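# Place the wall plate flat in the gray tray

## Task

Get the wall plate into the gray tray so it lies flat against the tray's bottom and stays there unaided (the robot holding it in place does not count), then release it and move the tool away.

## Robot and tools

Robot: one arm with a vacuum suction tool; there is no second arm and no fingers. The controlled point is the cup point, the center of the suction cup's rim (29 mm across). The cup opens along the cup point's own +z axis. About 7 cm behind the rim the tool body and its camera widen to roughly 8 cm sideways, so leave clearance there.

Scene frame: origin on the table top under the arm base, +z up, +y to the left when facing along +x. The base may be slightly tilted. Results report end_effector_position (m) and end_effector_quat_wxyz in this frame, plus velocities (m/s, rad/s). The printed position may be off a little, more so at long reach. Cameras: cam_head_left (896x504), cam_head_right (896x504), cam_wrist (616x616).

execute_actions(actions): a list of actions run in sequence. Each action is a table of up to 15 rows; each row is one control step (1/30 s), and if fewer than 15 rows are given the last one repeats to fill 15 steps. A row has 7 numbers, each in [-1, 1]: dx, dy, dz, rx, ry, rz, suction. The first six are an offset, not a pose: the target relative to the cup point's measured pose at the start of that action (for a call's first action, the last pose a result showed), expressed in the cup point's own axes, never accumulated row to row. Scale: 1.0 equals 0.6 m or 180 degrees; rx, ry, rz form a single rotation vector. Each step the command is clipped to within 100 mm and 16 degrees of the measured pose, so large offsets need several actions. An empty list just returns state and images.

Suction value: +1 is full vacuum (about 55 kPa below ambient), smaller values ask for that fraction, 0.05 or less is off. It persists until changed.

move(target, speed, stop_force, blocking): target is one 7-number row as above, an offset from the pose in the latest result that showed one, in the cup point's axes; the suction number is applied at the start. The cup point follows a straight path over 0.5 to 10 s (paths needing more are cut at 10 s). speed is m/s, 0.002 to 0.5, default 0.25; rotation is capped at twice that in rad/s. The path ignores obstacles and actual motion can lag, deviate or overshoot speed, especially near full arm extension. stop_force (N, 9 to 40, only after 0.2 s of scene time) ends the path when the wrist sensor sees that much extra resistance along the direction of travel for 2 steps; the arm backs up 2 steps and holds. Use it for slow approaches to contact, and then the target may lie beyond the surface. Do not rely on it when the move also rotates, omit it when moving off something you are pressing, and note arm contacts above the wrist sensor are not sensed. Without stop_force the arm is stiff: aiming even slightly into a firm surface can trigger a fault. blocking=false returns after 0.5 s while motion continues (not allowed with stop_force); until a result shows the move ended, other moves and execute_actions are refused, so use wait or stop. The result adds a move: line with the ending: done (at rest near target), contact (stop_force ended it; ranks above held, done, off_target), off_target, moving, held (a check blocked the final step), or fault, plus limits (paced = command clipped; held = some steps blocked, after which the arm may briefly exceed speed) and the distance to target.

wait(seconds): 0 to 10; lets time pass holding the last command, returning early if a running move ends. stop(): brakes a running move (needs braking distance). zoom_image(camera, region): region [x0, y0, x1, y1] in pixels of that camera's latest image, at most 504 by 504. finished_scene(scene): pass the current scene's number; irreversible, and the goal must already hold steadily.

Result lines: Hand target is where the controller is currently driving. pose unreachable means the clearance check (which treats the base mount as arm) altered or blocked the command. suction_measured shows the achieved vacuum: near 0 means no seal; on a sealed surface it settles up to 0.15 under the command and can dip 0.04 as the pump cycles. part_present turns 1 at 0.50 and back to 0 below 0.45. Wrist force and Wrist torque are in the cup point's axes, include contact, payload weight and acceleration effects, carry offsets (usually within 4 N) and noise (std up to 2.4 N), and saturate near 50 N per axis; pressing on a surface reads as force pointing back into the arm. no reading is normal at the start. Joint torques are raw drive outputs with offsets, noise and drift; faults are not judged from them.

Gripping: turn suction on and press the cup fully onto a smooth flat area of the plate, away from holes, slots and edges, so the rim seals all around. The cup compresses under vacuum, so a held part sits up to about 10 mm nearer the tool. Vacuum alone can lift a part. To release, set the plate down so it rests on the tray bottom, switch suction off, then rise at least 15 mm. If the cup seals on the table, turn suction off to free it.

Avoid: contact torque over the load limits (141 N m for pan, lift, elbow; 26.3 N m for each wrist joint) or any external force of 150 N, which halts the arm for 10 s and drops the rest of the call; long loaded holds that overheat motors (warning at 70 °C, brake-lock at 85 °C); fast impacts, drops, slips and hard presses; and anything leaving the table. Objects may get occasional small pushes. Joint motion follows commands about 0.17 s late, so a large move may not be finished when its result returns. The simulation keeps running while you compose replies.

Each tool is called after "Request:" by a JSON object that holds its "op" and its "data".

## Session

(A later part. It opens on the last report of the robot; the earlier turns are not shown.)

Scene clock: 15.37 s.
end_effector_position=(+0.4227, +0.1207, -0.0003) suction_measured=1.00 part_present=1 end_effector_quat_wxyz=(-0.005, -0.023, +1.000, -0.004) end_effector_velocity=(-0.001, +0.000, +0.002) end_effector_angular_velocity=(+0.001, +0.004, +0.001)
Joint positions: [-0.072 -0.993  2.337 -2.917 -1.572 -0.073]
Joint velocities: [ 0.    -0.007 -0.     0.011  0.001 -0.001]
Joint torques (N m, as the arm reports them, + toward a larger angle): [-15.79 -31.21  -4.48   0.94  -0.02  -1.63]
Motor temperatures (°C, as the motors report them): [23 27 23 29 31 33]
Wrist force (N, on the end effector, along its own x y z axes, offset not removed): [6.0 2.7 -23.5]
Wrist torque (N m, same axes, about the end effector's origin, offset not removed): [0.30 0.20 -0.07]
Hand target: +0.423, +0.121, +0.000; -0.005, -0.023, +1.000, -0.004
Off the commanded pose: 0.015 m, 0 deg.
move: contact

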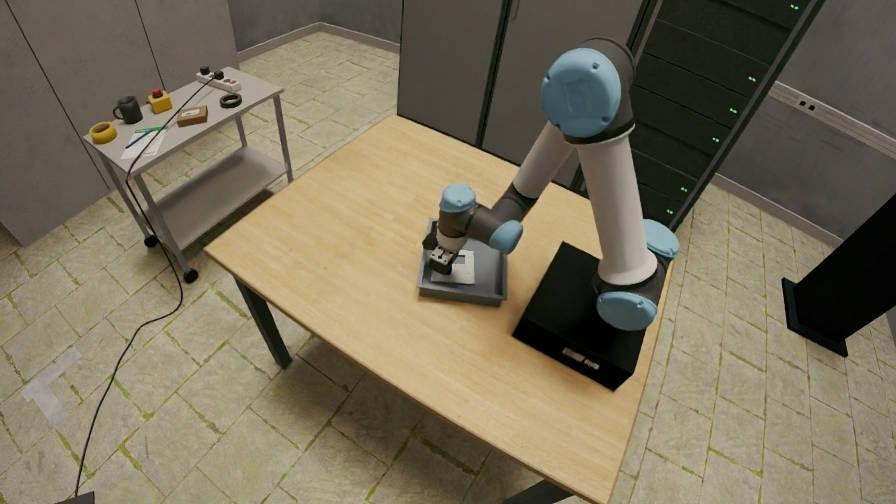

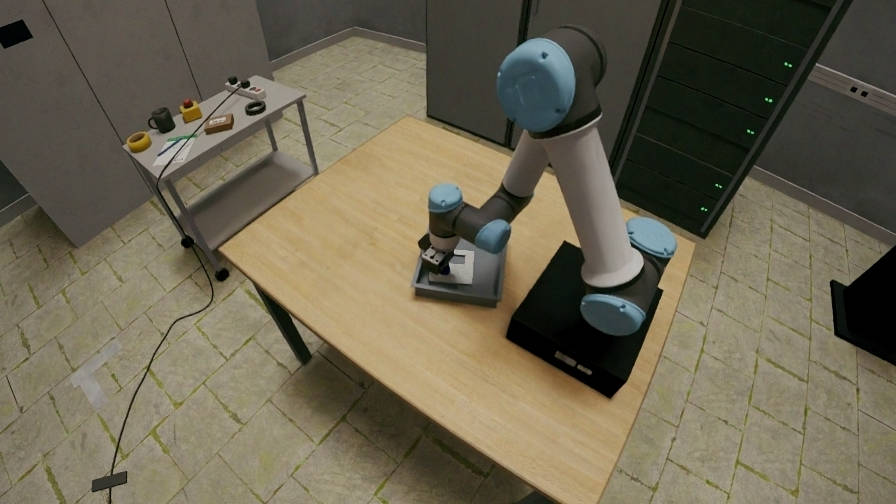

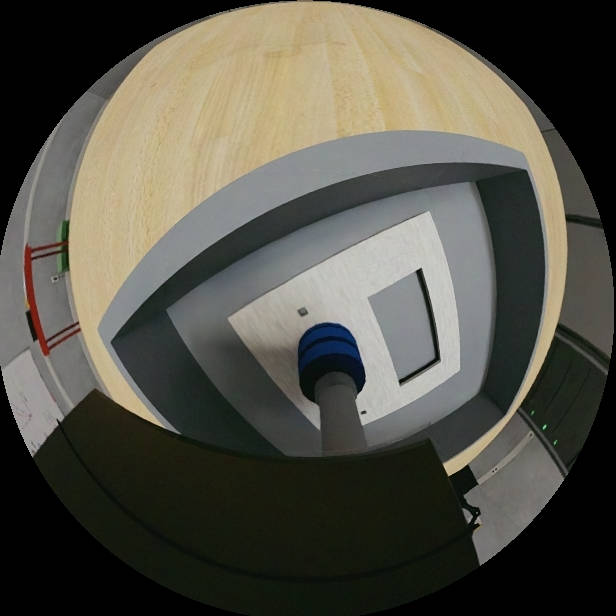

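Request:
{"op": "execute_actions", "data": {"actions": [[[0,0,0,0,0,0,0]],[[0,0,-0.02,0,0,0,0]]]}}

Request:
{"op": "move", "data": {"target": [0,0,-0.25,0,0,0,0]}}

Scene clock: 16.50 s.
end_effector_position=(+0.4228, +0.1208, +0.0113) suction_measured=0.00 part_present=0 end_effector_quat_wxyz=(-0.005, -0.023, +1.000, -0.004) end_effector_velocity=(-0.000, -0.000, +0.003) end_effector_angular_velocity=(-0.001, +0.000, +0.000)
Joint positions: [-0.072 -1.03   2.339 -2.882 -1.572 -0.073]
Joint velocities: [ 0.    -0.01   0.     0.01  -0.001 -0.   ]
Joint torques (N m, as the arm reports them, + toward a larger angle): [-11.43 -39.18   0.22   0.32   0.37  -0.7 ]
Motor temperatures (°C, as the motors report them): [23 27 23 29 31 33]
Wrist force (N, on the end effector, along its own x y z axes, offset not removed): [-1.0 0.5 0.8]
Wrist torque (N m, same axes, about the end effector's origin, offset not removed): [0.17 0.22 -0.28]
Hand target: +0.423, +0.121, +0.012; -0.005, -0.023, +1.000, -0.004
Off the commanded pose: 0.000 m, 0 deg.

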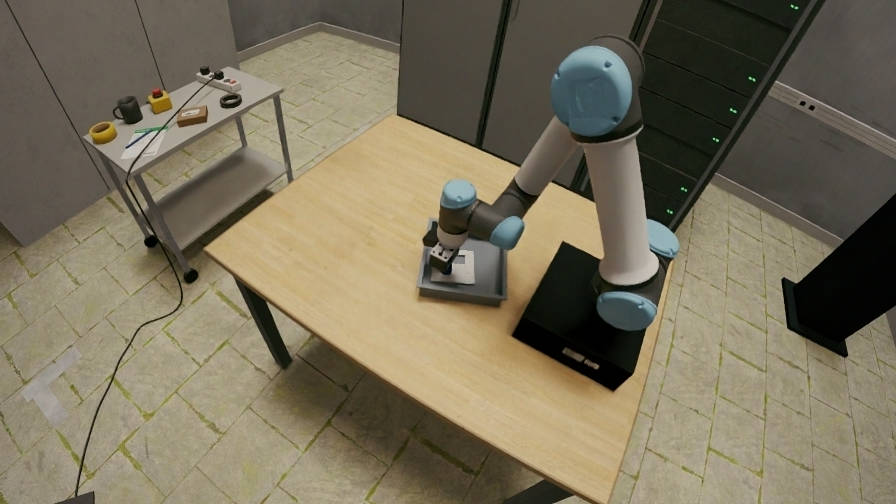

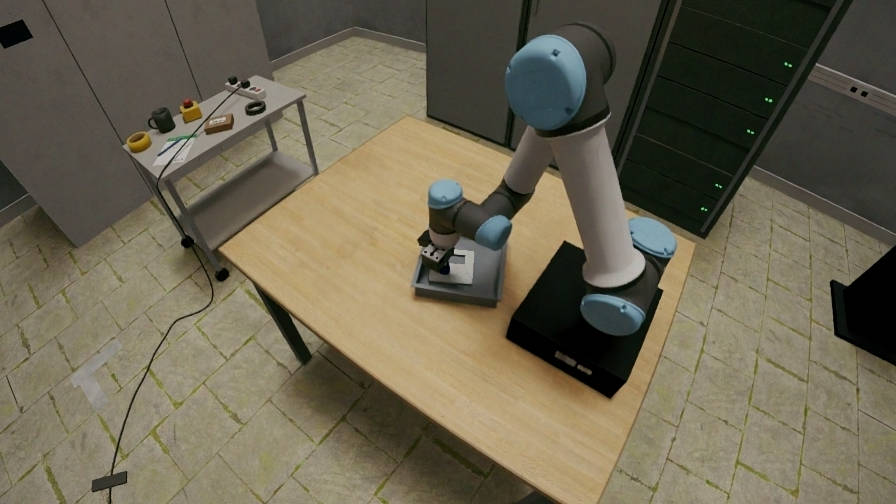

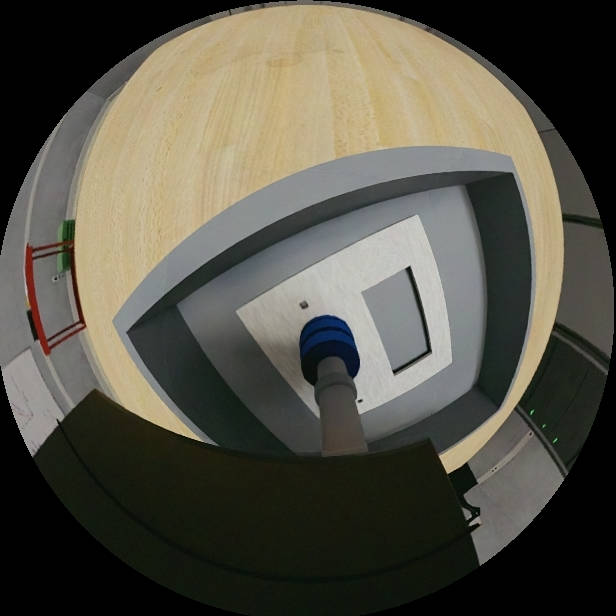

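Scene clock: 17.80 s.
end_effector_position=(+0.4245, +0.1220, +0.1608) suction_measured=0.00 part_present=0 end_effector_quat_wxyz=(-0.005, -0.023, +1.000, -0.004) end_effector_velocity=(-0.000, -0.000, +0.003) end_effector_angular_velocity=(-0.001, +0.002, -0.001)
Joint positions: [-0.072 -1.447  2.267 -2.393 -1.572 -0.073]
Joint velocities: [-0.    -0.006 -0.003  0.011 -0.001  0.   ]
Joint torques (N m, as the arm reports them, + toward a larger angle): [-15.65 -30.89 -24.27   0.42  -2.35  -1.64]
Motor temperatures (°C, as the motors report them): [23 27 23 29 31 33]
Wrist force (N, on the end effector, along its own x y z axes, offset not removed): [0.3 0.8 2.0]
Wrist torque (N m, same axes, about the end effector's origin, offset not removed): [0.09 0.16 -0.20]
Hand target: +0.424, +0.122, +0.161; -0.005, -0.023, +1.000, -0.004
Off the commanded pose: 0.001 m, 0 deg.
move: done

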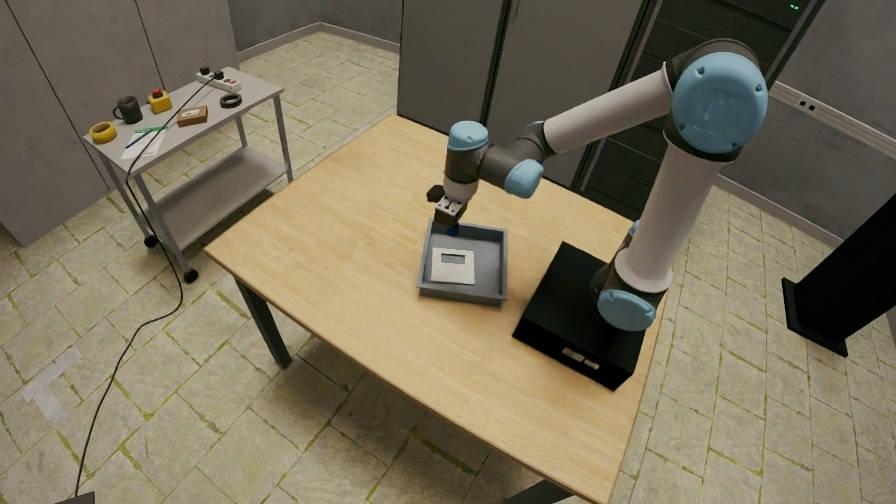

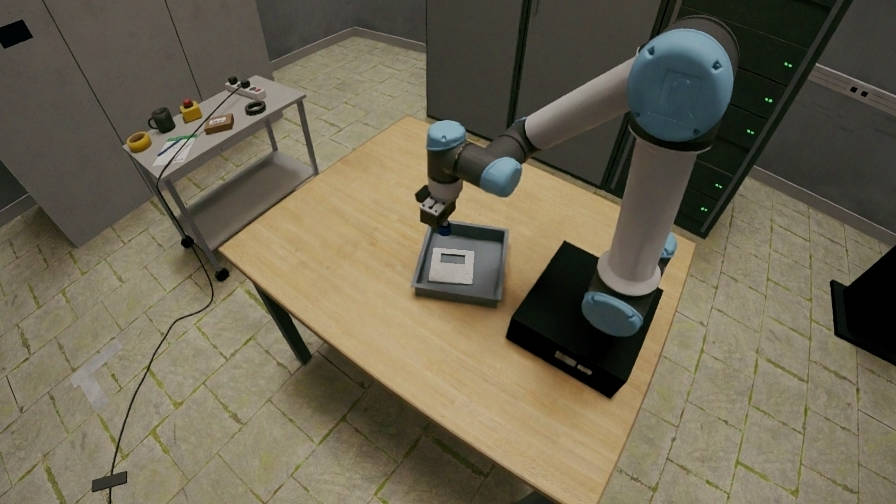

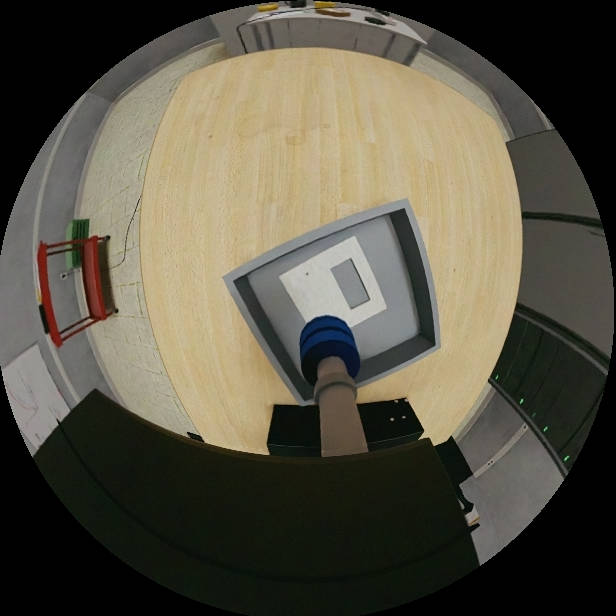

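Request:
{"op": "finished_scene", "data": {"scene": 2}}

The scene is finished: the task was done.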